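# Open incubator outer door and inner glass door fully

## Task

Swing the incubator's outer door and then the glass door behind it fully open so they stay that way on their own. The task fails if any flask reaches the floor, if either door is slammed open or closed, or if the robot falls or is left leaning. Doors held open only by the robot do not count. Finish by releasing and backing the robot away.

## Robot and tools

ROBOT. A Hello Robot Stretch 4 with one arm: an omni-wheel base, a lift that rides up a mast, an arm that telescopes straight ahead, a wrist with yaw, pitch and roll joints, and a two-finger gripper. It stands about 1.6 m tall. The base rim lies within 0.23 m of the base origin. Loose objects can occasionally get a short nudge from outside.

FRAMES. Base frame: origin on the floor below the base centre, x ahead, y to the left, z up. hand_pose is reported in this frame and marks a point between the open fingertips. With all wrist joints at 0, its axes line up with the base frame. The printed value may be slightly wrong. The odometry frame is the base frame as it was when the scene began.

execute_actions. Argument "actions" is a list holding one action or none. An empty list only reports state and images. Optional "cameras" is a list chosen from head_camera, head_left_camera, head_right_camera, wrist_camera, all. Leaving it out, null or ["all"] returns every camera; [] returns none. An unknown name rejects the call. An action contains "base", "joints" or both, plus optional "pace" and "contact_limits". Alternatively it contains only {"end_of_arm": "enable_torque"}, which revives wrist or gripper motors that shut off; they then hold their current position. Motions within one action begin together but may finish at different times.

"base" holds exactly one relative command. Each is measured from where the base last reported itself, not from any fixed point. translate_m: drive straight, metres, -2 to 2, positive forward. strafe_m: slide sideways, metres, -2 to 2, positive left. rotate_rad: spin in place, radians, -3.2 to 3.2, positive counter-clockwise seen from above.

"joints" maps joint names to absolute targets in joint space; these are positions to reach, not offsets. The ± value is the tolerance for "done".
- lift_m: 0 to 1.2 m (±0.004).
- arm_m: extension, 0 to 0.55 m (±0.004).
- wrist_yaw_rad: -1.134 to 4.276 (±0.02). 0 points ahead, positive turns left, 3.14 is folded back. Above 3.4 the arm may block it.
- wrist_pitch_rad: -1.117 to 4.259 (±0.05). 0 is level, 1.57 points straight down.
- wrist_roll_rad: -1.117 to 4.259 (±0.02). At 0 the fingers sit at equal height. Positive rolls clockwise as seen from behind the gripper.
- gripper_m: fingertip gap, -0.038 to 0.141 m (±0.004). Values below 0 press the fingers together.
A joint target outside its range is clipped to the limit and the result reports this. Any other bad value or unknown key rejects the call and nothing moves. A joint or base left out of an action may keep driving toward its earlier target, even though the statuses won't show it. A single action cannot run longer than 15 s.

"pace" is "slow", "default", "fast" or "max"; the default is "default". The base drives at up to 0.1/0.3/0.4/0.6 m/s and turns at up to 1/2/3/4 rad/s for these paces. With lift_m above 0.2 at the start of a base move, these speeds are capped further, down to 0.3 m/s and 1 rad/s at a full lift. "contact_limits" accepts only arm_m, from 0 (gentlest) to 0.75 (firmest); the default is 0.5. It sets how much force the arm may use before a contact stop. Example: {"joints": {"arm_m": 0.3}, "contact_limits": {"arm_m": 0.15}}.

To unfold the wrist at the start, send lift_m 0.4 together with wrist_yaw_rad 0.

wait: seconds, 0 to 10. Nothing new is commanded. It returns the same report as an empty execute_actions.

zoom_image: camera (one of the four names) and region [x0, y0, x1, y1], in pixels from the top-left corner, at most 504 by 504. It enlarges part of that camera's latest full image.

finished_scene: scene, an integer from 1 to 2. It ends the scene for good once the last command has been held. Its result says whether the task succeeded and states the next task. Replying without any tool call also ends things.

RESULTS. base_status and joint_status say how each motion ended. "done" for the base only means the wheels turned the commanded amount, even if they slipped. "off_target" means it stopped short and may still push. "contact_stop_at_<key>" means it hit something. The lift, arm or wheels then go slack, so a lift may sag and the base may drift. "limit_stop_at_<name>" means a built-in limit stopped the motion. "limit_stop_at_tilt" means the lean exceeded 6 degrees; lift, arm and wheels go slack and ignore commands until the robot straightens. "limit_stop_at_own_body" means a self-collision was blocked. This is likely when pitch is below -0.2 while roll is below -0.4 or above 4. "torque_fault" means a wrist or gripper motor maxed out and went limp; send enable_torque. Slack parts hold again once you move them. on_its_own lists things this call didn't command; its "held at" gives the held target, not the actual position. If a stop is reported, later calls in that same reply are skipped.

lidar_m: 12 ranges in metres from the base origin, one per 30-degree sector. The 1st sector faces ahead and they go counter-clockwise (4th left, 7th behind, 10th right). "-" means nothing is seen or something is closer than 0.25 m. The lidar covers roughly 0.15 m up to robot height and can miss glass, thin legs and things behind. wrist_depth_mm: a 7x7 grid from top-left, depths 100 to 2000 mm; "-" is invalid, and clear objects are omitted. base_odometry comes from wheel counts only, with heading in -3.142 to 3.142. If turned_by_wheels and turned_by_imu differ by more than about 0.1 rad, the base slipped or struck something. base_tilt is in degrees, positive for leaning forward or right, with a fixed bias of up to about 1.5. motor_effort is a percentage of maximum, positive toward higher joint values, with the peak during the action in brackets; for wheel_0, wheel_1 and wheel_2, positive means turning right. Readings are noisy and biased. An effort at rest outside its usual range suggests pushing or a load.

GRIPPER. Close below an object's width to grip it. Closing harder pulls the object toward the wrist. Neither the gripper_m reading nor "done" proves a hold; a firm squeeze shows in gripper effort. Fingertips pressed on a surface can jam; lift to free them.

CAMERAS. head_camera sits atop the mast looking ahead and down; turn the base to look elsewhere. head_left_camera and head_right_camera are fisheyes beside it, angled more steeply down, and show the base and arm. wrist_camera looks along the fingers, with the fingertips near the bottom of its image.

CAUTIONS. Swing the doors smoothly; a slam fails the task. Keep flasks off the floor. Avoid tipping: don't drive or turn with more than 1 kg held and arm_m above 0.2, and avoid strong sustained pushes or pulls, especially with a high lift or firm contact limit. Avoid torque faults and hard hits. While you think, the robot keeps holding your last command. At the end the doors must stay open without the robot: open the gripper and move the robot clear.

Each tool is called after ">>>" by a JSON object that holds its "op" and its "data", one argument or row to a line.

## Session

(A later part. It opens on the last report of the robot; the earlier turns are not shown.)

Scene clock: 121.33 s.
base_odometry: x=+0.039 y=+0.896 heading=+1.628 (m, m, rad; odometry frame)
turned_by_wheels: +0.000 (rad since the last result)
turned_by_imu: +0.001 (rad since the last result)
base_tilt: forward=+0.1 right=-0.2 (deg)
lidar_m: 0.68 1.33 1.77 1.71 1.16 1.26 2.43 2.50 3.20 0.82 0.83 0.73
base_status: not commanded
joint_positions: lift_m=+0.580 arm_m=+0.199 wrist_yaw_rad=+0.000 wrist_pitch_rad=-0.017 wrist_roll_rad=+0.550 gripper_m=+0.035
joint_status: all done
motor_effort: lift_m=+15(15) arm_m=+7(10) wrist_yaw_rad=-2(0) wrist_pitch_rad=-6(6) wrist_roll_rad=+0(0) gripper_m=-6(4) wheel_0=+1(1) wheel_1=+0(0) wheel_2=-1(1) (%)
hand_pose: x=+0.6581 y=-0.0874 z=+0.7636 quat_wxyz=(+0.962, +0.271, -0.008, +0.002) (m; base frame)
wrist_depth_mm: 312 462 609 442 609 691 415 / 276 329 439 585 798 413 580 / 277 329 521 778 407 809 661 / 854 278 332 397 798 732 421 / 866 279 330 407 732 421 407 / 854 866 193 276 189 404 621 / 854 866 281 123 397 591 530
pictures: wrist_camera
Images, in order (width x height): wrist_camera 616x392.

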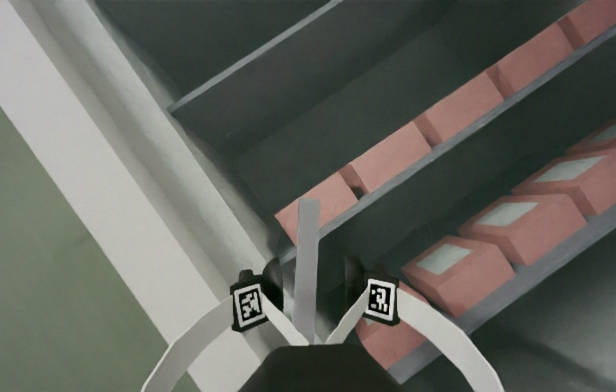

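>>> {"op": "execute_actions", "data": {
  "actions": [
    {"joints":{"arm_m":0.285,"wrist_roll_rad":0.64},"pace":"slow","contact_limits":{"arm_m":0.12}}
  ],
  "cameras": ["wrist_camera"]
}}

>>> {"op": "execute_actions", "data": {
  "actions": [
    {"joints":{"arm_m":0.295,"gripper_m":-0.038}}
  ],
  "cameras": ["wrist_camera"]
}}

>>> {"op": "execute_actions", "data": {
  "actions": [
    {"joints":{"arm_m":0.24,"wrist_yaw_rad":-0.1},"pace":"slow"}
  ],
  "cameras": []
}}

>>> {"op": "execute_actions", "data": {
  "actions": [
    {"joints":{"arm_m":0.19,"wrist_yaw_rad":-0.2},"pace":"slow"}
  ],
  "cameras": ["wrist_camera"]
}}

Scene clock: 124.40 s.
base_odometry: x=+0.039 y=+0.896 heading=+1.627 (m, m, rad; odometry frame)
turned_by_wheels: +0.000 (rad since the last result)
turned_by_imu: +0.001 (rad since the last result)
base_tilt: forward=+0.1 right=-0.2 (deg)
lidar_m: 0.68 1.34 1.78 1.70 1.16 1.26 2.41 2.48 3.21 0.83 0.82 0.73
base_status: not commanded
joint_positions: lift_m=+0.580 arm_m=+0.283 wrist_yaw_rad=-0.001 wrist_pitch_rad=-0.018 wrist_roll_rad=+0.640 gripper_m=+0.035
joint_status: all done
motor_effort: lift_m=+15(15) arm_m=+9(9) wrist_yaw_rad=+0(0) wrist_pitch_rad=-4(6) wrist_roll_rad=+0(3) gripper_m=-5(5) wheel_0=+1(1) wheel_1=+0(1) wheel_2=-2(3) (%)
contact_limits: arm_m 0.12
hand_pose: x=+0.7426 y=-0.0876 z=+0.7638 quat_wxyz=(+0.949, +0.314, -0.009, +0.003) (m; base frame)
wrist_depth_mm: 271 477 315 415 715 654 327 / 244 306 375 634 715 320 597 / 238 256 544 699 317 715 603 / 194 246 430 312 707 647 368 / 194 232 248 290 676 382 322 / 193 196 192 211 189 319 319 / 778 194 202 123 314 300 504
pictures: wrist_camera
Images, in order (width x height): wrist_camera 616x392.

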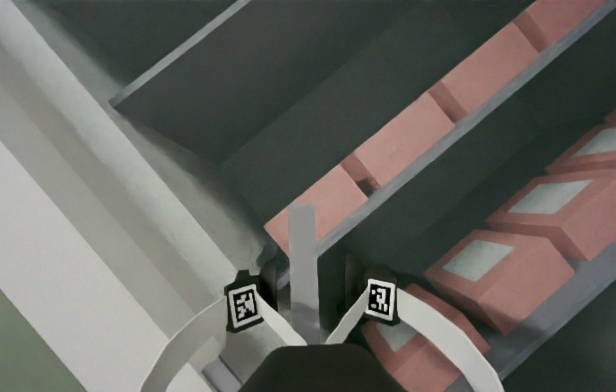

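Scene clock: 125.83 s.
base_odometry: x=+0.039 y=+0.896 heading=+1.628 (m, m, rad; odometry frame)
turned_by_wheels: +0.000 (rad since the last result)
turned_by_imu: +0.001 (rad since the last result)
base_tilt: forward=+0.1 right=-0.1 (deg)
lidar_m: 0.68 1.32 1.78 1.72 1.15 1.26 2.40 2.51 3.19 0.82 0.82 0.74
base_status: not commanded
joint_positions: lift_m=+0.580 arm_m=+0.294 wrist_yaw_rad=+0.002 wrist_pitch_rad=-0.021 wrist_roll_rad=+0.640 gripper_m=-0.037
joint_status: all done
motor_effort: lift_m=+15(15) arm_m=+7(20) wrist_yaw_rad=-8(25) wrist_pitch_rad=+4(7) wrist_roll_rad=-1(0) gripper_m=-25(26) wheel_0=+4(5) wheel_1=+1(3) wheel_2=-1(12) (%)
hand_pose: x=+0.7533 y=-0.0868 z=+0.7648 quat_wxyz=(+0.949, +0.315, -0.010, +0.004) (m; base frame)
wrist_depth_mm: 264 469 307 404 707 654 314 / 235 287 368 615 699 309 591 / 234 251 530 691 304 707 609 / 190 236 415 301 320 661 375 / 183 229 237 271 683 389 310 / 183 185 178 198 178 306 306 / 759 184 216 119 314 291 492
pictures: wrist_camera
Images, in order (width x height): wrist_camera 616x392.

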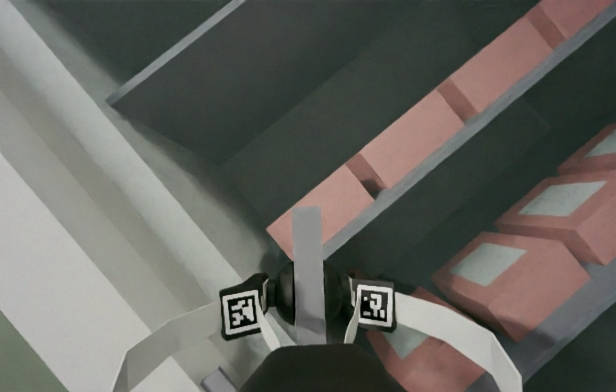

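Scene clock: 127.60 s.
base_odometry: x=+0.039 y=+0.896 heading=+1.630 (m, m, rad; odometry frame)
turned_by_wheels: +0.002 (rad since the last result)
turned_by_imu: +0.002 (rad since the last result)
base_tilt: forward=+0.0 right=-0.2 (deg)
lidar_m: 0.66 1.34 1.76 1.69 1.15 1.28 2.39 2.52 3.22 0.83 0.84 0.72
base_status: not commanded
joint_positions: lift_m=+0.580 arm_m=+0.241 wrist_yaw_rad=-0.084 wrist_pitch_rad=-0.019 wrist_roll_rad=+0.640 gripper_m=-0.037
joint_status: all done
on_its_own: wrist_yaw_rad is at rest, and its effort (-47) is outside its rest range (-13 to +13)
motor_effort: lift_m=+15(15) arm_m=-6(7) wrist_yaw_rad=-47(73) wrist_pitch_rad=-3(9) wrist_roll_rad=-2(2) gripper_m=-22(25) wheel_0=+13(17) wheel_1=+4(6) wheel_2=+8(11) (%)
hand_pose: x=+0.6921 y=-0.1114 z=+0.7640 quat_wxyz=(+0.948, +0.314, -0.022, -0.037) (m; base frame)
wrist_depth_mm: 368 477 597 436 699 609 410 / 289 554 397 634 788 397 564 / 286 338 544 768 382 778 488 / 236 290 732 413 768 640 399 / 235 276 343 206 732 394 389 / 778 236 177 196 179 375 585 / 778 233 244 151 364 544 508
pictures: none
No camera images: the call's "cameras" was empty. Leave "cameras" out to get every camera's image.

Scene clock: 129.30 s.
base_odometry: x=+0.039 y=+0.896 heading=+1.629 (m, m, rad; odometry frame)
turned_by_wheels: +0.000 (rad since the last result)
turned_by_imu: +0.000 (rad since the last result)
base_tilt: forward=+0.0 right=-0.1 (deg)
lidar_m: 0.61 1.36 1.77 1.70 1.15 1.28 2.38 2.51 3.21 0.80 0.80 0.72
base_status: not commanded
joint_positions: lift_m=+0.580 arm_m=+0.191 wrist_yaw_rad=-0.186 wrist_pitch_rad=-0.024 wrist_roll_rad=+0.640 gripper_m=-0.037
joint_status: all done
on_its_own: wrist_yaw_rad is at rest, and its effort (-42) is outside its rest range (-13 to +13)
motor_effort: lift_m=+15(15) arm_m=-6(7) wrist_yaw_rad=-42(77) wrist_pitch_rad=+10(12) wrist_roll_rad=-2(1) gripper_m=-23(23) wheel_0=+13(19) wheel_1=+4(8) wheel_2=+5(10) (%)
hand_pose: x=+0.6293 y=-0.1393 z=+0.7654 quat_wxyz=(+0.945, +0.312, -0.040, -0.085) (m; base frame)
wrist_depth_mm: 382 469 609 591 647 544 473 / 418 569 707 609 798 512 512 / 340 627 521 842 484 691 521 / 303 392 798 564 866 544 539 / 282 338 597 213 750 466 691 / 281 286 179 197 179 691 603 / 788 278 336 150 439 569 512
pictures: wrist_camera
Images, in order (width x height): wrist_camera 616x392.

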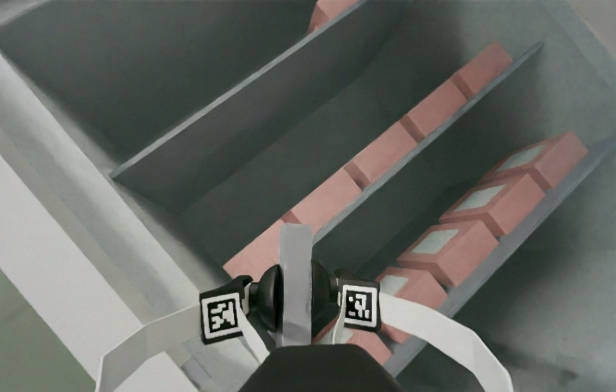

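>>> {"op": "execute_actions", "data": {
  "actions": [
    {"base":{"strafe_m":0.03},"joints":{"arm_m":0.15,"wrist_yaw_rad":-0.28},"pace":"slow"}
  ],
  "cameras": ["wrist_camera"]
}}

>>> {"op": "execute_actions", "data": {
  "actions": [
    {"base":{"strafe_m":0.01},"joints":{"arm_m":0.11,"wrist_yaw_rad":-0.4},"pace":"slow"}
  ],
  "cameras": ["wrist_camera"]
}}

Scene clock: 131.50 s.
base_odometry: x=+0.010 y=+0.894 heading=+1.628 (m, m, rad; odometry frame)
turned_by_wheels: -0.002 (rad since the last result)
turned_by_imu: -0.001 (rad since the last result)
base_tilt: forward=+0.1 right=-0.1 (deg)
lidar_m: 0.58 1.33 1.74 1.67 1.12 1.27 2.41 2.53 3.25 0.85 0.85 0.73
base_status: done
joint_positions: lift_m=+0.580 arm_m=+0.152 wrist_yaw_rad=-0.291 wrist_pitch_rad=-0.031 wrist_roll_rad=+0.641 gripper_m=-0.037
joint_status: all done
on_its_own: wrist_yaw_rad is at rest, and its effort (+29) is outside its rest range (-13 to +13); wrist_pitch_rad is at rest, and its effort (+34) is outside its rest range (-23 to +23)
motor_effort: lift_m=+15(15) arm_m=-9(11) wrist_yaw_rad=+29(62) wrist_pitch_rad=+34(33) wrist_roll_rad=-3(2) gripper_m=-27(28) wheel_0=-13(11) wheel_1=-3(9) wheel_2=-4(7) (%)
hand_pose: x=+0.5737 y=-0.1664 z=+0.7676 quat_wxyz=(+0.940, +0.309, -0.060, -0.133) (m; base frame)
wrist_depth_mm: 410 455 585 732 609 569 504 / 430 554 759 609 715 585 554 / 394 699 634 931 750 634 574 / 373 504 842 891 904 621 591 / 320 382 831 488 661 723 661 / 314 373 179 203 178 723 621 / 798 312 379 122 750 603 525
pictures: wrist_camera
Images, in order (width x height): wrist_camera 616x392.

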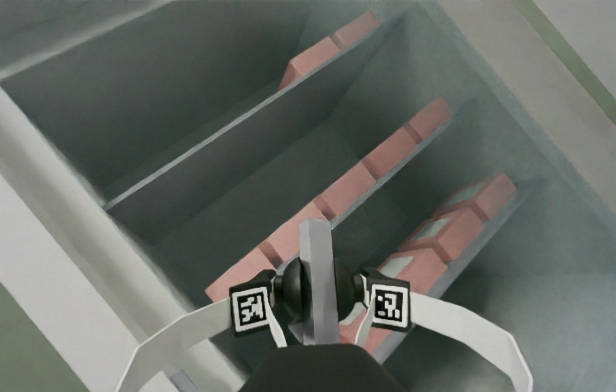

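Scene clock: 133.03 s.
base_odometry: x=+0.000 y=+0.893 heading=+1.628 (m, m, rad; odometry frame)
turned_by_wheels: +0.000 (rad since the last result)
turned_by_imu: +0.000 (rad since the last result)
base_tilt: forward=+0.2 right=+0.0 (deg)
lidar_m: 0.62 1.34 1.78 1.68 1.12 1.20 2.42 2.53 3.26 0.87 0.84 0.66
base_status: done
joint_positions: lift_m=+0.580 arm_m=+0.111 wrist_yaw_rad=-0.400 wrist_pitch_rad=-0.017 wrist_roll_rad=+0.640 gripper_m=-0.037
joint_status: all done
motor_effort: lift_m=+17(17) arm_m=-7(13) wrist_yaw_rad=-1(26) wrist_pitch_rad=-6(33) wrist_roll_rad=+0(2) gripper_m=-20(30) wheel_0=-1(13) wheel_1=-1(4) wheel_2=-1(3) (%)
hand_pose: x=+0.5137 y=-0.1929 z=+0.7634 quat_wxyz=(+0.931, +0.307, -0.071, -0.186) (m; base frame)
wrist_depth_mm: 436 504 621 715 654 569 517 / 459 585 820 699 668 634 549 / 549 750 750 931 707 661 585 / 413 627 917 991 831 683 640 / 399 798 878 960 647 759 668 / 345 413 312 196 178 715 634 / 349 349 410 122 759 574 574
pictures: wrist_camera
Images, in order (width x height): wrist_camera 616x392.

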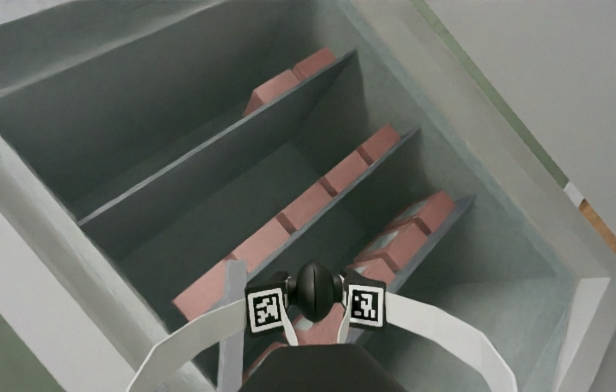

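>>> {"op": "execute_actions", "data": {
  "actions": [
    {"base":{"strafe_m":-0.04},"joints":{"arm_m":0.0}}
  ],
  "cameras": []
}}

>>> {"op": "execute_actions", "data": {
  "actions": [
    {"joints":{"wrist_yaw_rad":0,"gripper_m":0.035}}
  ],
  "cameras": []
}}

>>> {"op": "execute_actions", "data": {
  "actions": [
    {"joints":{"arm_m":0.2}}
  ],
  "cameras": ["wrist_camera"]
}}

Scene clock: 136.90 s.
base_odometry: x=+0.039 y=+0.896 heading=+1.628 (m, m, rad; odometry frame)
turned_by_wheels: +0.000 (rad since the last result)
turned_by_imu: +0.001 (rad since the last result)
base_tilt: forward=-0.1 right=-0.2 (deg)
lidar_m: 0.69 1.33 1.78 1.69 1.14 1.27 2.40 2.52 3.25 0.84 0.82 0.73
base_status: done
joint_positions: lift_m=+0.580 arm_m=+0.001 wrist_yaw_rad=-0.400 wrist_pitch_rad=-0.017 wrist_roll_rad=+0.640 gripper_m=-0.037
joint_status: all done
motor_effort: lift_m=+17(17) arm_m=-7(8) wrist_yaw_rad=-2(1) wrist_pitch_rad=-6(6) wrist_roll_rad=+0(1) gripper_m=-21(20) wheel_0=+1(5) wheel_1=+1(8) wheel_2=-1(2) (%)
hand_pose: x=+0.4038 y=-0.1929 z=+0.7634 quat_wxyz=(+0.931, +0.307, -0.070, -0.186) (m; base frame)
wrist_depth_mm: 1098 591 676 741 647 569 512 / 517 609 820 768 723 609 544 / 549 750 960 878 741 654 580 / 654 931 1008 1025 788 732 621 / 492 831 991 1042 809 759 668 / 436 603 492 196 178 750 732 / 433 442 715 122 768 654 750
pictures: none
No camera images: the call's "cameras" was empty. Leave "cameras" out to get every camera's image.

Scene clock: 138.33 s.
base_odometry: x=+0.039 y=+0.896 heading=+1.628 (m, m, rad; odometry frame)
turned_by_wheels: +0.000 (rad since the last result)
turned_by_imu: +0.000 (rad since the last result)
base_tilt: forward=+0.0 right=-0.1 (deg)
lidar_m: 0.68 1.35 1.76 1.71 1.11 1.24 2.42 2.52 3.25 0.79 0.83 0.72
base_status: not commanded
joint_positions: lift_m=+0.580 arm_m=+0.001 wrist_yaw_rad=-0.001 wrist_pitch_rad=-0.017 wrist_roll_rad=+0.640 gripper_m=+0.035
joint_status: all done
motor_effort: lift_m=+17(17) arm_m=-7(7) wrist_yaw_rad=+0(5) wrist_pitch_rad=-5(7) wrist_roll_rad=+0(0) gripper_m=-6(19) wheel_0=+1(1) wheel_1=+0(0) wheel_2=-1(2) (%)
hand_pose: x=+0.4605 y=-0.0876 z=+0.7634 quat_wxyz=(+0.949, +0.314, -0.008, +0.002) (m; base frame)
wrist_depth_mm: 477 530 621 854 750 676 564 / 1078 525 831 798 991 741 627 / 1060 477 621 991 634 904 627 / 1060 1078 530 976 991 609 809 / 1060 1078 480 535 603 904 715 / 1042 1078 193 484 189 715 597 / 1042 1060 1060 123 707 580 549
pictures: none
No camera images: the call's "cameras" was empty. Leave "cameras" out to get every camera's image.

Scene clock: 140.03 s.
base_odometry: x=+0.039 y=+0.896 heading=+1.628 (m, m, rad; odometry frame)
turned_by_wheels: +0.000 (rad since the last result)
turned_by_imu: +0.001 (rad since the last result)
base_tilt: forward=+0.0 right=-0.1 (deg)
lidar_m: 0.67 1.32 1.74 1.71 1.17 1.29 2.41 2.52 3.19 0.84 0.77 0.72
base_status: not commanded
joint_positions: lift_m=+0.580 arm_m=+0.199 wrist_yaw_rad=+0.000 wrist_pitch_rad=-0.017 wrist_roll_rad=+0.640 gripper_m=+0.035
joint_status: all done
motor_effort: lift_m=+17(17) arm_m=+7(9) wrist_yaw_rad=-2(0) wrist_pitch_rad=-6(8) wrist_roll_rad=+0(1) gripper_m=-6(4) wheel_0=+1(1) wheel_1=+1(0) wheel_2=-1(1) (%)
hand_pose: x=+0.6581 y=-0.0874 z=+0.7634 quat_wxyz=(+0.949, +0.314, -0.008, +0.003) (m; base frame)
wrist_depth_mm: 327 477 621 449 759 661 421 / 300 427 427 640 809 410 615 / 276 330 539 788 402 809 484 / 278 287 394 436 798 521 413 / 866 279 332 421 676 404 647 / 854 866 193 289 189 404 585 / 854 866 279 123 397 574 504
pictures: wrist_camera
Images, in order (width x height): wrist_camera 616x392.

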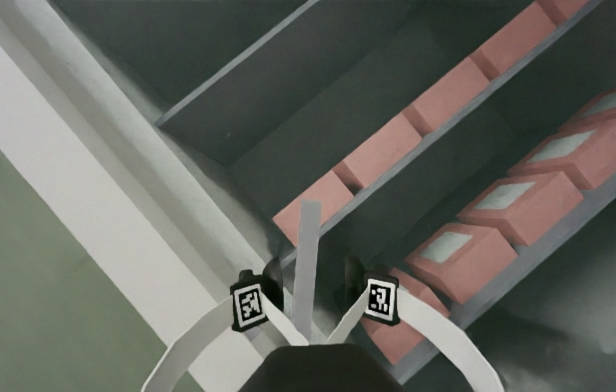

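>>> {"op": "execute_actions", "data": {
  "actions": []
}}

Scene clock: 141.67 s.
base_odometry: x=+0.039 y=+0.896 heading=+1.628 (m, m, rad; odometry frame)
turned_by_wheels: +0.000 (rad since the last result)
turned_by_imu: +0.001 (rad since the last result)
base_tilt: forward=+0.1 right=-0.1 (deg)
lidar_m: 0.68 1.32 1.77 1.70 1.11 1.31 2.41 2.52 3.20 0.82 0.82 0.72
base_status: not commanded
joint_positions: lift_m=+0.580 arm_m=+0.199 wrist_yaw_rad=+0.000 wrist_pitch_rad=-0.017 wrist_roll_rad=+0.640 gripper_m=+0.035
joint_status: all done
motor_effort: lift_m=+17(17) arm_m=+7(9) wrist_yaw_rad=-2(0) wrist_pitch_rad=-7(8) wrist_roll_rad=+0(1) gripper_m=-5(4) wheel_0=+1(1) wheel_1=+0(0) wheel_2=-1(1) (%)
hand_pose: x=+0.6581 y=-0.0874 z=+0.7634 quat_wxyz=(+0.949, +0.314, -0.008, +0.003) (m; base frame)
wrist_depth_mm: 329 480 621 449 759 668 421 / 300 427 430 640 798 410 615 / 276 330 544 788 402 809 484 / 277 289 392 439 788 521 413 / 866 278 332 421 668 407 647 / 854 866 193 287 189 402 591 / 854 866 279 123 397 574 508
pictures: head_camera, head_left_camera, head_right_camera, wrist_camera
Images, in order (width x height): head_camera 420x560, head_left_camera 420x672, head_right_camera 420x672, wrist_camera 616x392.

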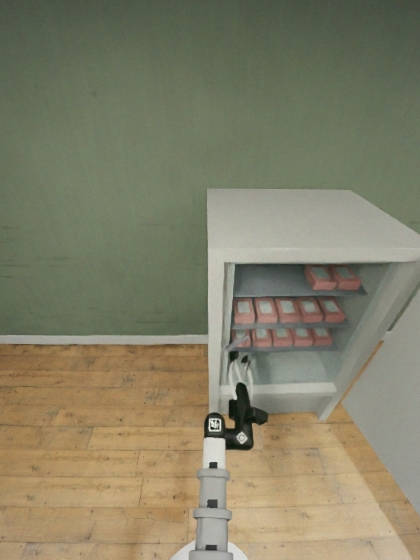

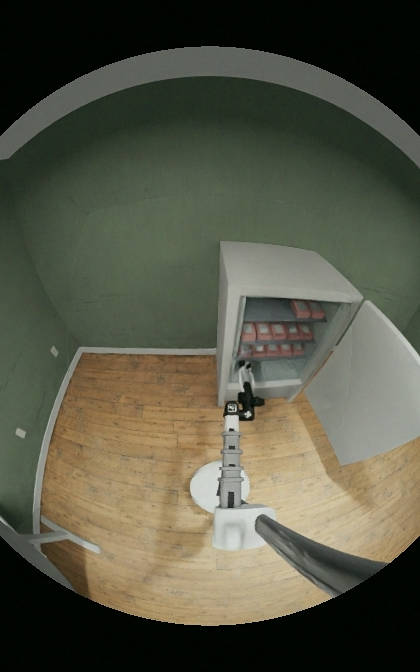

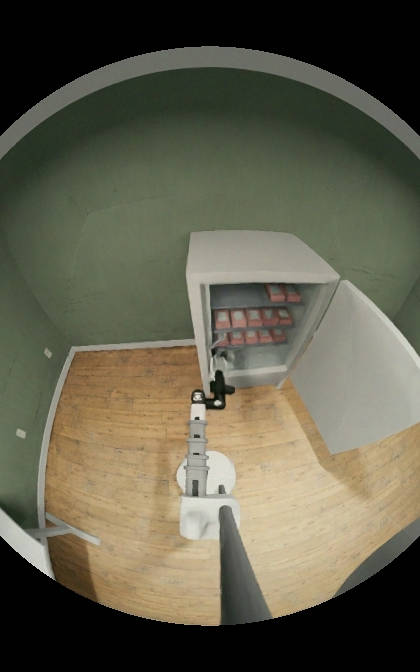

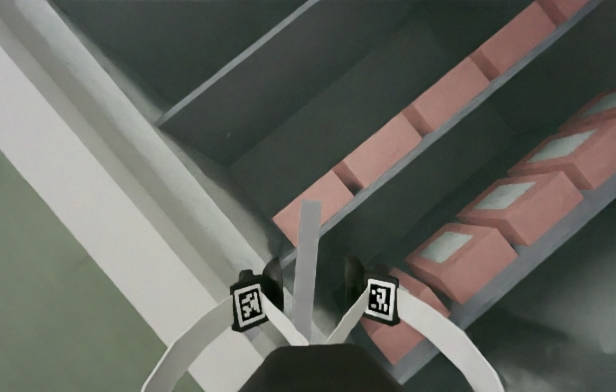

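>>> {"op": "execute_actions", "data": {
  "actions": [
    {"joints":{"arm_m":0.285,"wrist_roll_rad":0.7},"pace":"slow","contact_limits":{"arm_m":0.12}}
  ],
  "cameras": ["wrist_camera"]
}}

Scene clock: 144.57 s.
base_odometry: x=+0.039 y=+0.896 heading=+1.628 (m, m, rad; odometry frame)
turned_by_wheels: +0.000 (rad since the last result)
turned_by_imu: +0.001 (rad since the last result)
base_tilt: forward=+0.0 right=-0.2 (deg)
lidar_m: 0.69 1.33 1.79 1.68 1.14 1.28 2.41 2.52 3.20 0.81 0.80 0.73
base_status: not commanded
joint_positions: lift_m=+0.580 arm_m=+0.283 wrist_yaw_rad=-0.001 wrist_pitch_rad=-0.018 wrist_roll_rad=+0.700 gripper_m=+0.035
joint_status: all done
motor_effort: lift_m=+17(17) arm_m=+9(10) wrist_yaw_rad=+0(0) wrist_pitch_rad=-3(6) wrist_roll_rad=+0(1) gripper_m=-5(5) wheel_0=+1(1) wheel_1=+0(0) wheel_2=-2(2) (%)
contact_limits: arm_m 0.12
hand_pose: x=+0.7427 y=-0.0876 z=+0.7636 quat_wxyz=(+0.939, +0.343, -0.009, +0.003) (m; base frame)
wrist_depth_mm: 364 480 327 445 715 330 508 / 245 340 384 683 715 320 609 / 244 297 549 707 315 723 442 / 208 246 484 312 707 597 342 / 194 245 253 214 647 362 320 / 193 196 192 212 189 317 410 / 759 195 203 123 317 293 488
pictures: wrist_camera
Images, in order (width x height): wrist_camera 616x392.

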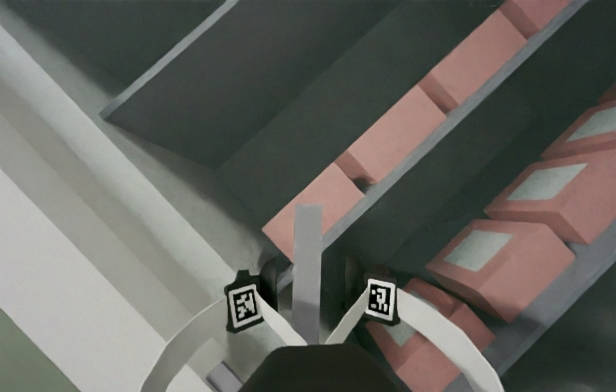

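>>> {"op": "execute_actions", "data": {
  "actions": [
    {"joints":{"arm_m":0.295,"gripper_m":-0.038},"pace":"slow"}
  ],
  "cameras": []
}}

>>> {"op": "execute_actions", "data": {
  "actions": [
    {"joints":{"arm_m":0.23,"wrist_yaw_rad":-0.08},"pace":"slow"}
  ],
  "cameras": ["wrist_camera"]
}}

>>> {"op": "execute_actions", "data": {
  "actions": [
    {"joints":{"arm_m":0.17,"wrist_yaw_rad":-0.22},"pace":"slow"}
  ],
  "cameras": ["wrist_camera","head_camera"]
}}

Scene clock: 147.90 s.
base_odometry: x=+0.039 y=+0.896 heading=+1.628 (m, m, rad; odometry frame)
turned_by_wheels: +0.000 (rad since the last result)
turned_by_imu: +0.001 (rad since the last result)
base_tilt: forward=+0.1 right=-0.1 (deg)
lidar_m: 0.68 1.32 1.78 1.68 1.12 1.26 2.39 2.51 3.20 0.81 0.80 0.72
base_status: not commanded
joint_positions: lift_m=+0.580 arm_m=+0.294 wrist_yaw_rad=+0.002 wrist_pitch_rad=-0.021 wrist_roll_rad=+0.700 gripper_m=-0.037
joint_status: all done
motor_effort: lift_m=+17(17) arm_m=+7(16) wrist_yaw_rad=-7(19) wrist_pitch_rad=+5(4) wrist_roll_rad=-1(1) gripper_m=-25(26) wheel_0=+4(4) wheel_1=+1(3) wheel_2=-1(9) (%)
hand_pose: x=+0.7533 y=-0.0869 z=+0.7646 quat_wxyz=(+0.939, +0.343, -0.010, +0.004) (m; base frame)
wrist_depth_mm: 357 473 304 433 699 314 410 / 236 300 375 661 707 309 615 / 235 296 530 691 306 715 564 / 209 236 480 301 699 609 349 / 184 236 252 272 691 370 307 / 183 191 180 198 178 306 303 / 183 184 219 119 319 287 488
pictures: none
No camera images: the call's "cameras" was empty. Leave "cameras" out to get every camera's image.

Scene clock: 149.80 s.
base_odometry: x=+0.039 y=+0.896 heading=+1.629 (m, m, rad; odometry frame)
turned_by_wheels: +0.001 (rad since the last result)
turned_by_imu: +0.002 (rad since the last result)
base_tilt: forward=+0.0 right=-0.1 (deg)
lidar_m: 0.66 1.33 1.74 1.70 1.13 1.25 2.40 2.52 3.22 0.81 0.83 0.73
base_status: not commanded
joint_positions: lift_m=+0.580 arm_m=+0.231 wrist_yaw_rad=-0.071 wrist_pitch_rad=-0.020 wrist_roll_rad=+0.700 gripper_m=-0.037
joint_status: all done
on_its_own: wrist_yaw_rad is at rest, and its effort (-29) is outside its rest range (-13 to +13)
motor_effort: lift_m=+17(17) arm_m=-7(11) wrist_yaw_rad=-29(64) wrist_pitch_rad=+1(7) wrist_roll_rad=-2(2) gripper_m=-24(25) wheel_0=+9(14) wheel_1=+2(5) wheel_2=+4(9) (%)
hand_pose: x=+0.6837 y=-0.1076 z=+0.7641 quat_wxyz=(+0.939, +0.343, -0.021, -0.030) (m; base frame)
wrist_depth_mm: 382 473 603 439 741 424 500 / 300 569 402 668 788 413 569 / 297 357 539 768 389 798 436 / 247 301 741 418 788 488 402 / 244 289 355 366 707 389 621 / 798 246 179 197 178 382 574 / 798 243 251 128 370 539 496
pictures: wrist_camera
Images, in order (width x height): wrist_camera 616x392.

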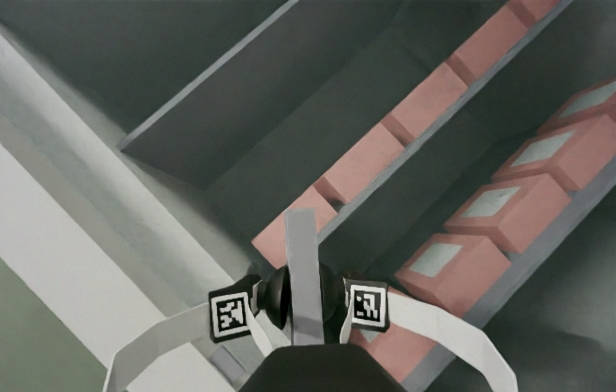

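Scene clock: 151.63 s.
base_odometry: x=+0.039 y=+0.896 heading=+1.629 (m, m, rad; odometry frame)
turned_by_wheels: +0.000 (rad since the last result)
turned_by_imu: +0.001 (rad since the last result)
base_tilt: forward=-0.2 right=-0.1 (deg)
lidar_m: 0.57 1.36 1.75 1.70 1.14 1.24 2.41 2.52 3.21 0.83 0.81 0.73
base_status: not commanded
joint_positions: lift_m=+0.580 arm_m=+0.171 wrist_yaw_rad=-0.211 wrist_pitch_rad=-0.024 wrist_roll_rad=+0.701 gripper_m=-0.037
joint_status: all done
on_its_own: wrist_yaw_rad is at rest, and its effort (-29) is outside its rest range (-13 to +13)
motor_effort: lift_m=+17(17) arm_m=-6(10) wrist_yaw_rad=-29(75) wrist_pitch_rad=+12(13) wrist_roll_rad=-1(2) gripper_m=-25(22) wheel_0=+10(19) wheel_1=+3(7) wheel_2=+3(10) (%)
hand_pose: x=+0.6058 y=-0.1458 z=+0.7653 quat_wxyz=(+0.934, +0.340, -0.047, -0.095) (m; base frame)
wrist_depth_mm: 387 469 621 535 634 535 492 / 436 564 759 640 759 559 508 / 384 676 564 878 517 676 544 / 355 469 820 517 904 535 621 / 301 362 809 442 591 504 683 / 298 320 178 198 177 707 580 / 798 293 357 150 699 574 504
pictures: head_camera, wrist_camera
Images, in order (width x height): head_camera 420x560, wrist_camera 616x392.

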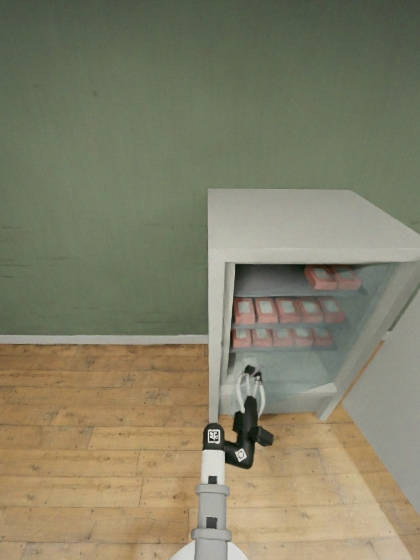

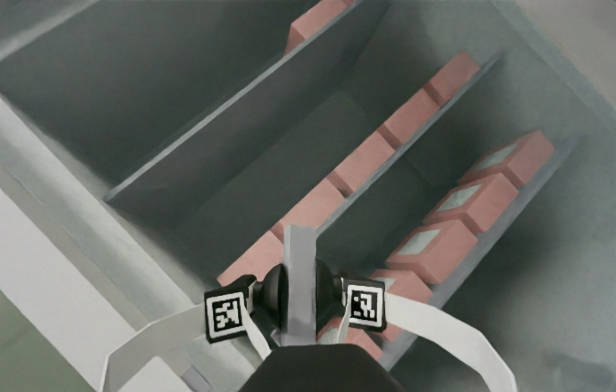

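Holding.

>>> {"op": "execute_actions", "data": {
  "actions": [
    {"joints":{"arm_m":0.12,"wrist_yaw_rad":-0.38},"pace":"slow"}
  ],
  "cameras": ["wrist_camera"]
}}

>>> {"op": "execute_actions", "data": {
  "actions": [
    {"joints":{"arm_m":0.07,"wrist_yaw_rad":-0.58},"pace":"slow"}
  ],
  "cameras": ["wrist_camera","head_camera"]
}}

Scene clock: 153.93 s.
base_odometry: x=+0.039 y=+0.896 heading=+1.628 (m, m, rad; odometry frame)
turned_by_wheels: -0.001 (rad since the last result)
turned_by_imu: +0.000 (rad since the last result)
base_tilt: forward=+0.1 right=-0.2 (deg)
lidar_m: 0.69 1.34 1.76 1.71 1.15 1.26 2.40 2.53 3.20 0.82 0.81 0.74
base_status: not commanded
joint_positions: lift_m=+0.580 arm_m=+0.121 wrist_yaw_rad=-0.379 wrist_pitch_rad=-0.029 wrist_roll_rad=+0.701 gripper_m=-0.037
joint_status: all done
on_its_own: wrist_pitch_rad is at rest, and its effort (+25) is outside its rest range (-23 to +23)
motor_effort: lift_m=+17(17) arm_m=-7(7) wrist_yaw_rad=-4(70) wrist_pitch_rad=+25(26) wrist_roll_rad=-5(5) gripper_m=-26(25) wheel_0=+3(16) wheel_1=+0(5) wheel_2=+0(8) (%)
hand_pose: x=+0.5277 y=-0.1880 z=+0.7667 quat_wxyz=(+0.923, +0.335, -0.078, -0.172) (m; base frame)
wrist_depth_mm: 427 504 609 668 621 539 488 / 452 554 741 676 640 603 517 / 504 691 820 854 668 621 554 / 615 768 831 976 788 640 609 / 399 634 878 539 634 723 627 / 384 591 178 201 180 723 615 / 330 384 820 120 788 585 549
pictures: wrist_camera
Images, in order (width x height): wrist_camera 616x392.

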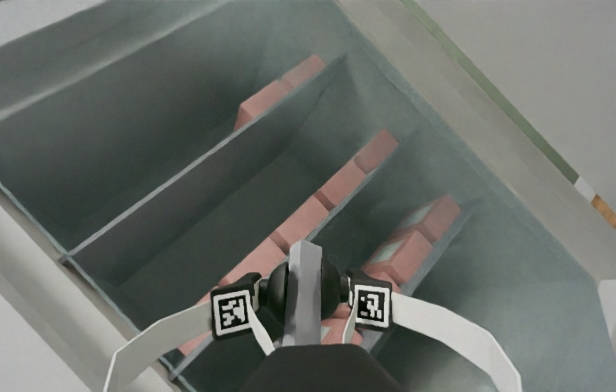

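Scene clock: 155.63 s.
base_odometry: x=+0.040 y=+0.896 heading=+1.627 (m, m, rad; odometry frame)
turned_by_wheels: -0.001 (rad since the last result)
turned_by_imu: +0.000 (rad since the last result)
base_tilt: forward=+0.1 right=-0.1 (deg)
lidar_m: 0.69 1.34 1.76 1.71 1.12 1.26 2.39 2.52 3.21 0.83 0.81 0.72
base_status: not commanded
joint_positions: lift_m=+0.580 arm_m=+0.072 wrist_yaw_rad=-0.579 wrist_pitch_rad=-0.028 wrist_roll_rad=+0.700 gripper_m=-0.037
joint_status: all done
on_its_own: wrist_pitch_rad is at rest, and its effort (+24) is outside its rest range (-23 to +23)
motor_effort: lift_m=+17(17) arm_m=-9(10) wrist_yaw_rad=-5(38) wrist_pitch_rad=+24(30) wrist_roll_rad=-2(4) gripper_m=-29(29) wheel_0=-5(8) wheel_1=-1(2) wheel_2=+0(3) (%)
hand_pose: x=+0.4361 y=-0.2310 z=+0.7666 quat_wxyz=(+0.902, +0.325, -0.111, -0.263) (m; base frame)
wrist_depth_mm: 1182 1281 715 654 585 535 496 / 512 603 732 715 634 569 521 / 530 691 820 741 668 603 554 / 621 878 831 778 732 640 585 / 759 715 991 691 741 683 615 / 621 866 179 204 178 723 668 / 683 512 891 119 798 654 741
pictures: head_camera, wrist_camera
Images, in order (width x height): head_camera 420x560, wrist_camera 616x392.

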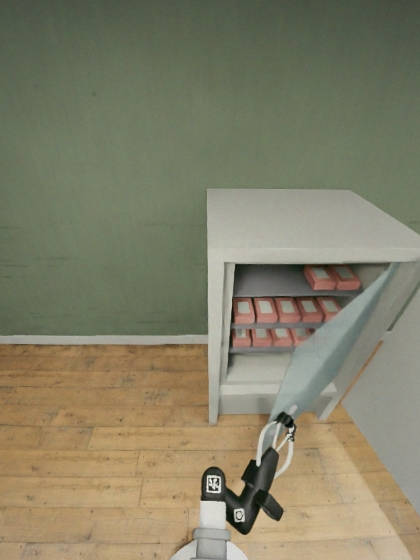

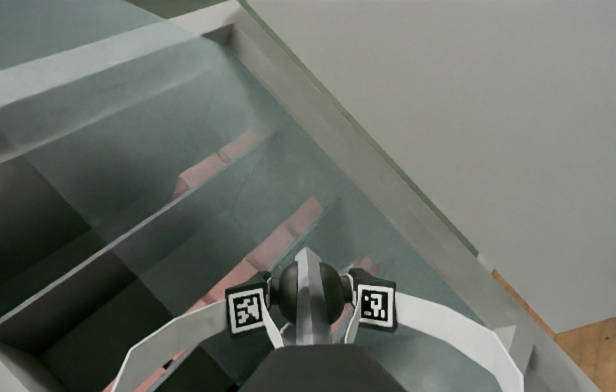

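Well open (~60°). One more step, then release.

>>> {"op": "execute_actions", "data": {
  "actions": [
    {"joints":{"arm_m":0.05,"wrist_yaw_rad":-0.8},"pace":"slow"}
  ],
  "cameras": ["head_camera"]
}}

>>> {"op": "execute_actions", "data": {
  "actions": [
    {"joints":{"gripper_m":0.04},"pace":"slow"}
  ],
  "cameras": []
}}

>>> {"op": "execute_actions", "data": {
  "actions": [
    {"base":{"translate_m":-0.2},"pace":"slow"}
  ],
  "cameras": ["head_camera","head_right_camera"]
}}

Scene clock: 157.57 s.
base_odometry: x=+0.039 y=+0.896 heading=+1.627 (m, m, rad; odometry frame)
turned_by_wheels: +0.000 (rad since the last result)
turned_by_imu: +0.001 (rad since the last result)
base_tilt: forward=+0.0 right=-0.1 (deg)
lidar_m: 0.68 1.33 1.77 1.69 1.14 1.28 2.39 2.53 3.20 0.81 0.82 0.49
base_status: not commanded
joint_positions: lift_m=+0.580 arm_m=+0.051 wrist_yaw_rad=-0.801 wrist_pitch_rad=-0.017 wrist_roll_rad=+0.700 gripper_m=-0.037
joint_status: all done
motor_effort: lift_m=+19(19) arm_m=-7(12) wrist_yaw_rad=-1(22) wrist_pitch_rad=-5(41) wrist_roll_rad=-1(2) gripper_m=-21(29) wheel_0=+0(5) wheel_1=+0(1) wheel_2=-1(1) (%)
hand_pose: x=+0.3602 y=-0.2679 z=+0.7632 quat_wxyz=(+0.866, +0.313, -0.141, -0.363) (m; base frame)
wrist_depth_mm: 1397 1661 683 647 597 559 530 / 1255 759 723 668 627 585 554 / 585 732 768 707 654 603 574 / 647 854 778 741 691 640 597 / 854 798 842 768 723 668 621 / 691 946 179 198 179 691 654 / 788 591 946 153 778 715 946
pictures: head_camera
Images, in order (width x height): head_camera 420x560.

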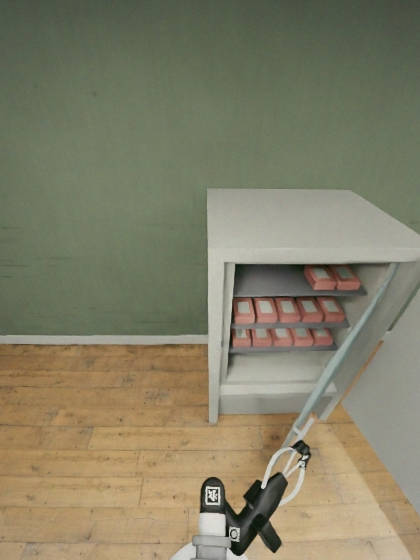

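Scene clock: 160.23 s.
base_odometry: x=+0.039 y=+0.896 heading=+1.627 (m, m, rad; odometry frame)
turned_by_wheels: +0.000 (rad since the last result)
turned_by_imu: +0.001 (rad since the last result)
base_tilt: forward=+0.0 right=-0.1 (deg)
lidar_m: 0.69 1.32 1.75 1.71 1.13 1.28 2.40 2.53 3.23 0.84 0.82 0.71
base_status: not commanded
joint_positions: lift_m=+0.580 arm_m=+0.051 wrist_yaw_rad=-0.801 wrist_pitch_rad=-0.017 wrist_roll_rad=+0.700 gripper_m=+0.040
joint_status: all done
motor_effort: lift_m=+19(19) arm_m=-7(7) wrist_yaw_rad=+0(0) wrist_pitch_rad=-5(7) wrist_roll_rad=-1(2) gripper_m=-4(20) wheel_0=+0(1) wheel_1=+0(0) wheel_2=-1(1) (%)
hand_pose: x=+0.3602 y=-0.2679 z=+0.7632 quat_wxyz=(+0.866, +0.313, -0.141, -0.363) (m; base frame)
wrist_depth_mm: 1397 1661 691 640 597 564 535 / 1255 759 723 668 621 580 549 / 580 741 768 707 654 603 574 / 647 866 778 741 691 634 591 / 854 788 842 778 715 661 621 / 691 946 196 768 190 699 661 / 798 574 946 122 768 715 946
pictures: none
No camera images: the call's "cameras" was empty. Leave "cameras" out to get every camera's image.

Scene clock: 163.53 s.
base_odometry: x=+0.051 y=+0.696 heading=+1.627 (m, m, rad; odometry frame)
turned_by_wheels: +0.000 (rad since the last result)
turned_by_imu: +0.002 (rad since the last result)
base_tilt: forward=+0.1 right=-0.2 (deg)
lidar_m: 0.88 1.55 1.80 1.70 1.04 1.28 2.21 2.30 3.04 0.90 0.87 0.60
base_status: done
joint_positions: lift_m=+0.580 arm_m=+0.051 wrist_yaw_rad=-0.801 wrist_pitch_rad=-0.017 wrist_roll_rad=+0.700 gripper_m=+0.040
joint_status: not commanded
motor_effort: lift_m=+20(19) arm_m=-7(7) wrist_yaw_rad=-1(0) wrist_pitch_rad=-6(7) wrist_roll_rad=-1(1) gripper_m=-4(4) wheel_0=-2(5) wheel_1=+1(5) wheel_2=+0(6) (%)
hand_pose: x=+0.3602 y=-0.2679 z=+0.7632 quat_wxyz=(+0.866, +0.313, -0.141, -0.363) (m; base frame)
wrist_depth_mm: 1661 1921 768 707 654 615 - / 1499 1708 798 741 691 640 603 / 1336 904 842 778 715 668 627 / 741 917 878 809 750 699 647 / 854 976 917 854 778 732 683 / 976 1098 196 891 190 759 1008 / 946 778 831 122 866 1078 946
pictures: head_camera, head_right_camera
Images, in order (width x height): head_camera 420x560, head_right_camera 420x672.

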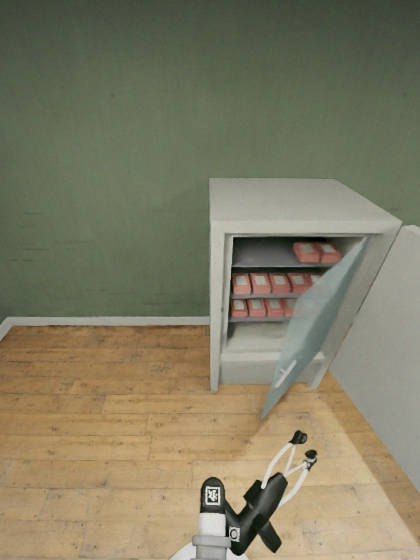

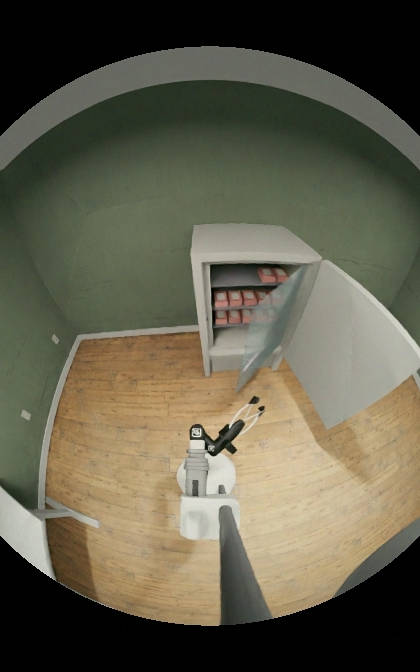

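>>> {"op": "execute_actions", "data": {
  "actions": [
    {"joints":{"wrist_yaw_rad":0.1,"wrist_roll_rad":0,"gripper_m":0,"arm_m":0.0}}
  ],
  "cameras": ["head_camera"]
}}

>>> {"op": "execute_actions", "data": {
  "actions": [
    {"joints":{"arm_m":0.3,"lift_m":0.66},"pace":"slow"}
  ],
  "cameras": ["head_camera"]
}}

Scene clock: 165.93 s.
base_odometry: x=+0.051 y=+0.696 heading=+1.627 (m, m, rad; odometry frame)
turned_by_wheels: +0.000 (rad since the last result)
turned_by_imu: +0.001 (rad since the last result)
base_tilt: forward=+0.0 right=-0.1 (deg)
lidar_m: 0.88 1.54 1.80 1.69 1.05 1.23 2.18 2.28 3.07 0.93 0.88 0.57
base_status: not commanded
joint_positions: lift_m=+0.580 arm_m=+0.001 wrist_yaw_rad=+0.099 wrist_pitch_rad=-0.017 wrist_roll_rad=+0.000 gripper_m=+0.000
joint_status: all done
motor_effort: lift_m=+19(19) arm_m=-7(6) wrist_yaw_rad=+0(6) wrist_pitch_rad=-5(7) wrist_roll_rad=-2(5) gripper_m=-7(4) wheel_0=-2(2) wheel_1=+0(0) wheel_2=+0(0) (%)
hand_pose: x=+0.4678 y=-0.0584 z=+0.7632 quat_wxyz=(+0.999, +0.001, -0.009, +0.050) (m; base frame)
wrist_depth_mm: 1308 1281 1281 715 715 723 723 / 1336 1308 1281 715 1078 1008 759 / 1308 1308 1281 723 1160 1060 798 / 1336 1308 1308 732 1160 1008 759 / 1336 1308 1308 683 1160 809 768 / 1336 1336 1308 191 183 1098 820 / 1336 1308 1336 120 866 778 798
pictures: head_camera
Images, in order (width x height): head_camera 420x560.

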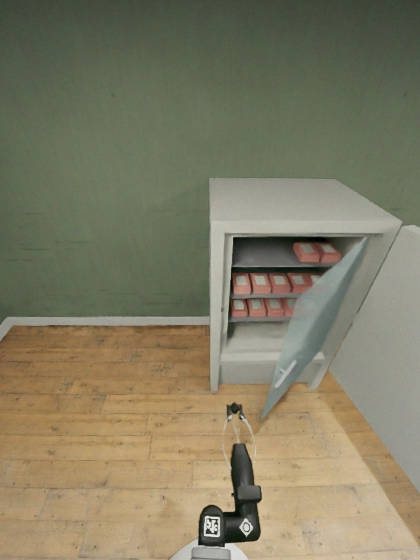

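Scene clock: 170.23 s.
base_odometry: x=+0.051 y=+0.696 heading=+1.627 (m, m, rad; odometry frame)
turned_by_wheels: +0.000 (rad since the last result)
turned_by_imu: +0.001 (rad since the last result)
base_tilt: forward=+0.0 right=-0.2 (deg)
lidar_m: 0.88 1.53 1.79 1.67 1.07 1.27 2.19 2.29 3.06 0.88 0.89 0.57
base_status: not commanded
joint_positions: lift_m=+0.660 arm_m=+0.299 wrist_yaw_rad=+0.100 wrist_pitch_rad=-0.017 wrist_roll_rad=+0.000 gripper_m=+0.000
joint_status: all done
motor_effort: lift_m=+25(25) arm_m=+7(6) wrist_yaw_rad=-1(0) wrist_pitch_rad=-6(7) wrist_roll_rad=-2(1) gripper_m=-6(7) wheel_0=-2(2) wheel_1=+0(0) wheel_2=+0(0) (%)
hand_pose: x=+0.7654 y=-0.0583 z=+0.8428 quat_wxyz=(+0.999, +0.001, -0.009, +0.050) (m; base frame)
wrist_depth_mm: 991 991 976 424 512 530 544 / 1008 1008 991 424 809 842 732 / 1025 1008 1008 424 854 842 544 / 1025 991 991 427 866 854 809 / 1008 1008 1008 427 500 480 477 / 1008 991 991 191 183 778 741 / 1025 1025 382 120 521 484 504
pictures: head_camera
Images, in order (width x height): head_camera 420x560.

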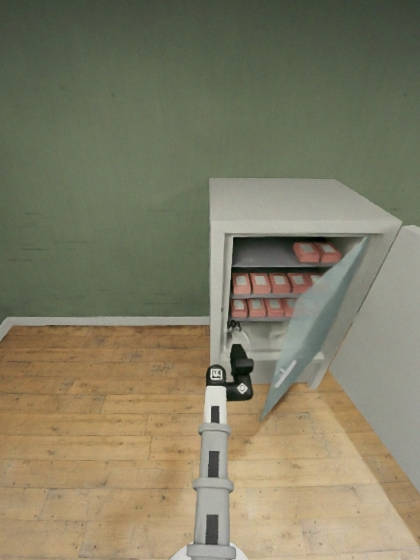

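>>> {"op": "execute_actions", "data": {
  "actions": [
    {"joints":{"wrist_yaw_rad":-0.7,"arm_m":0.27},"pace":"slow"}
  ],
  "cameras": ["head_camera"]
}}

>>> {"op": "execute_actions", "data": {
  "actions": [
    {"base":{"strafe_m":-0.15},"pace":"slow"}
  ],
  "cameras": ["head_camera","head_right_camera"]
}}

Scene clock: 172.33 s.
base_odometry: x=+0.051 y=+0.696 heading=+1.627 (m, m, rad; odometry frame)
turned_by_wheels: +0.000 (rad since the last result)
turned_by_imu: +0.001 (rad since the last result)
base_tilt: forward=+0.0 right=-0.3 (deg)
lidar_m: 0.89 1.56 1.78 1.67 1.06 1.25 2.20 2.32 3.01 0.91 0.62 0.66
base_status: not commanded
joint_positions: lift_m=+0.660 arm_m=+0.271 wrist_yaw_rad=-0.699 wrist_pitch_rad=-0.017 wrist_roll_rad=+0.000 gripper_m=+0.000
joint_status: all done
motor_effort: lift_m=+25(25) arm_m=-7(6) wrist_yaw_rad=-3(32) wrist_pitch_rad=-7(7) wrist_roll_rad=-1(1) gripper_m=-6(9) wheel_0=+0(3) wheel_1=+1(2) wheel_2=-1(5) (%)
hand_pose: x=+0.6066 y=-0.2526 z=+0.8428 quat_wxyz=(+0.939, -0.003, -0.008, -0.343) (m; base frame)
wrist_depth_mm: 462 517 574 723 683 597 544 / 683 715 732 750 676 603 544 / 798 904 866 750 683 603 549 / 788 917 946 768 683 609 549 / 768 603 707 750 691 609 554 / 564 891 750 191 183 615 564 / 615 574 676 120 691 591 564
pictures: head_camera
Images, in order (width x height): head_camera 420x560.

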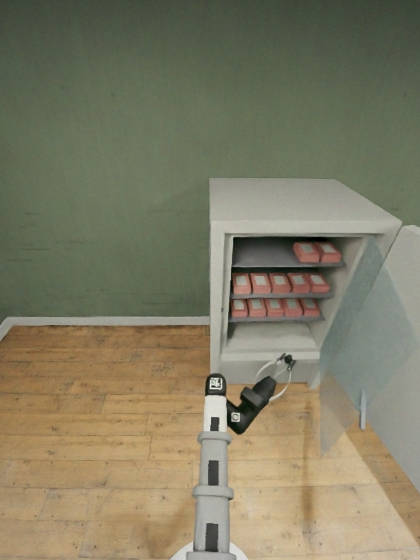

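Scene clock: 174.97 s.
base_odometry: x=+0.201 y=+0.704 heading=+1.628 (m, m, rad; odometry frame)
turned_by_wheels: +0.000 (rad since the last result)
turned_by_imu: +0.001 (rad since the last result)
base_tilt: forward=+0.1 right=+0.0 (deg)
lidar_m: 0.89 1.53 1.97 1.83 1.14 1.47 2.20 2.31 2.99 2.89 0.74 0.82
base_status: done
joint_positions: lift_m=+0.660 arm_m=+0.271 wrist_yaw_rad=-0.699 wrist_pitch_rad=-0.017 wrist_roll_rad=+0.000 gripper_m=+0.000
joint_status: not commanded
motor_effort: lift_m=+25(25) arm_m=-7(7) wrist_yaw_rad=-3(3) wrist_pitch_rad=-4(5) wrist_roll_rad=-1(1) gripper_m=-7(7) wheel_0=+2(6) wheel_1=+1(7) wheel_2=+0(1) (%)
hand_pose: x=+0.6066 y=-0.2526 z=+0.8428 quat_wxyz=(+0.939, -0.003, -0.008, -0.343) (m; base frame)
wrist_depth_mm: 466 517 580 603 525 473 427 / 683 707 668 609 530 469 427 / 798 615 661 615 535 477 430 / 798 904 707 621 539 477 433 / 778 615 661 609 544 480 436 / 585 891 691 191 183 484 439 / 640 580 654 120 539 466 442
pictures: head_camera, head_right_camera
Images, in order (width x height): head_camera 420x560, head_right_camera 420x672.

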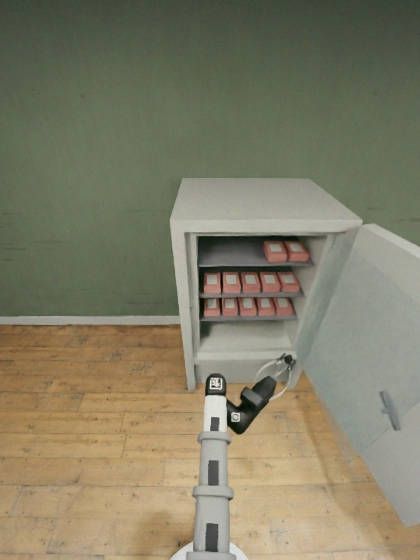

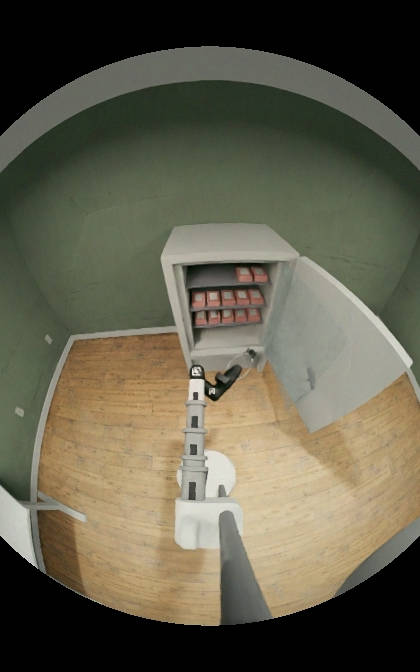

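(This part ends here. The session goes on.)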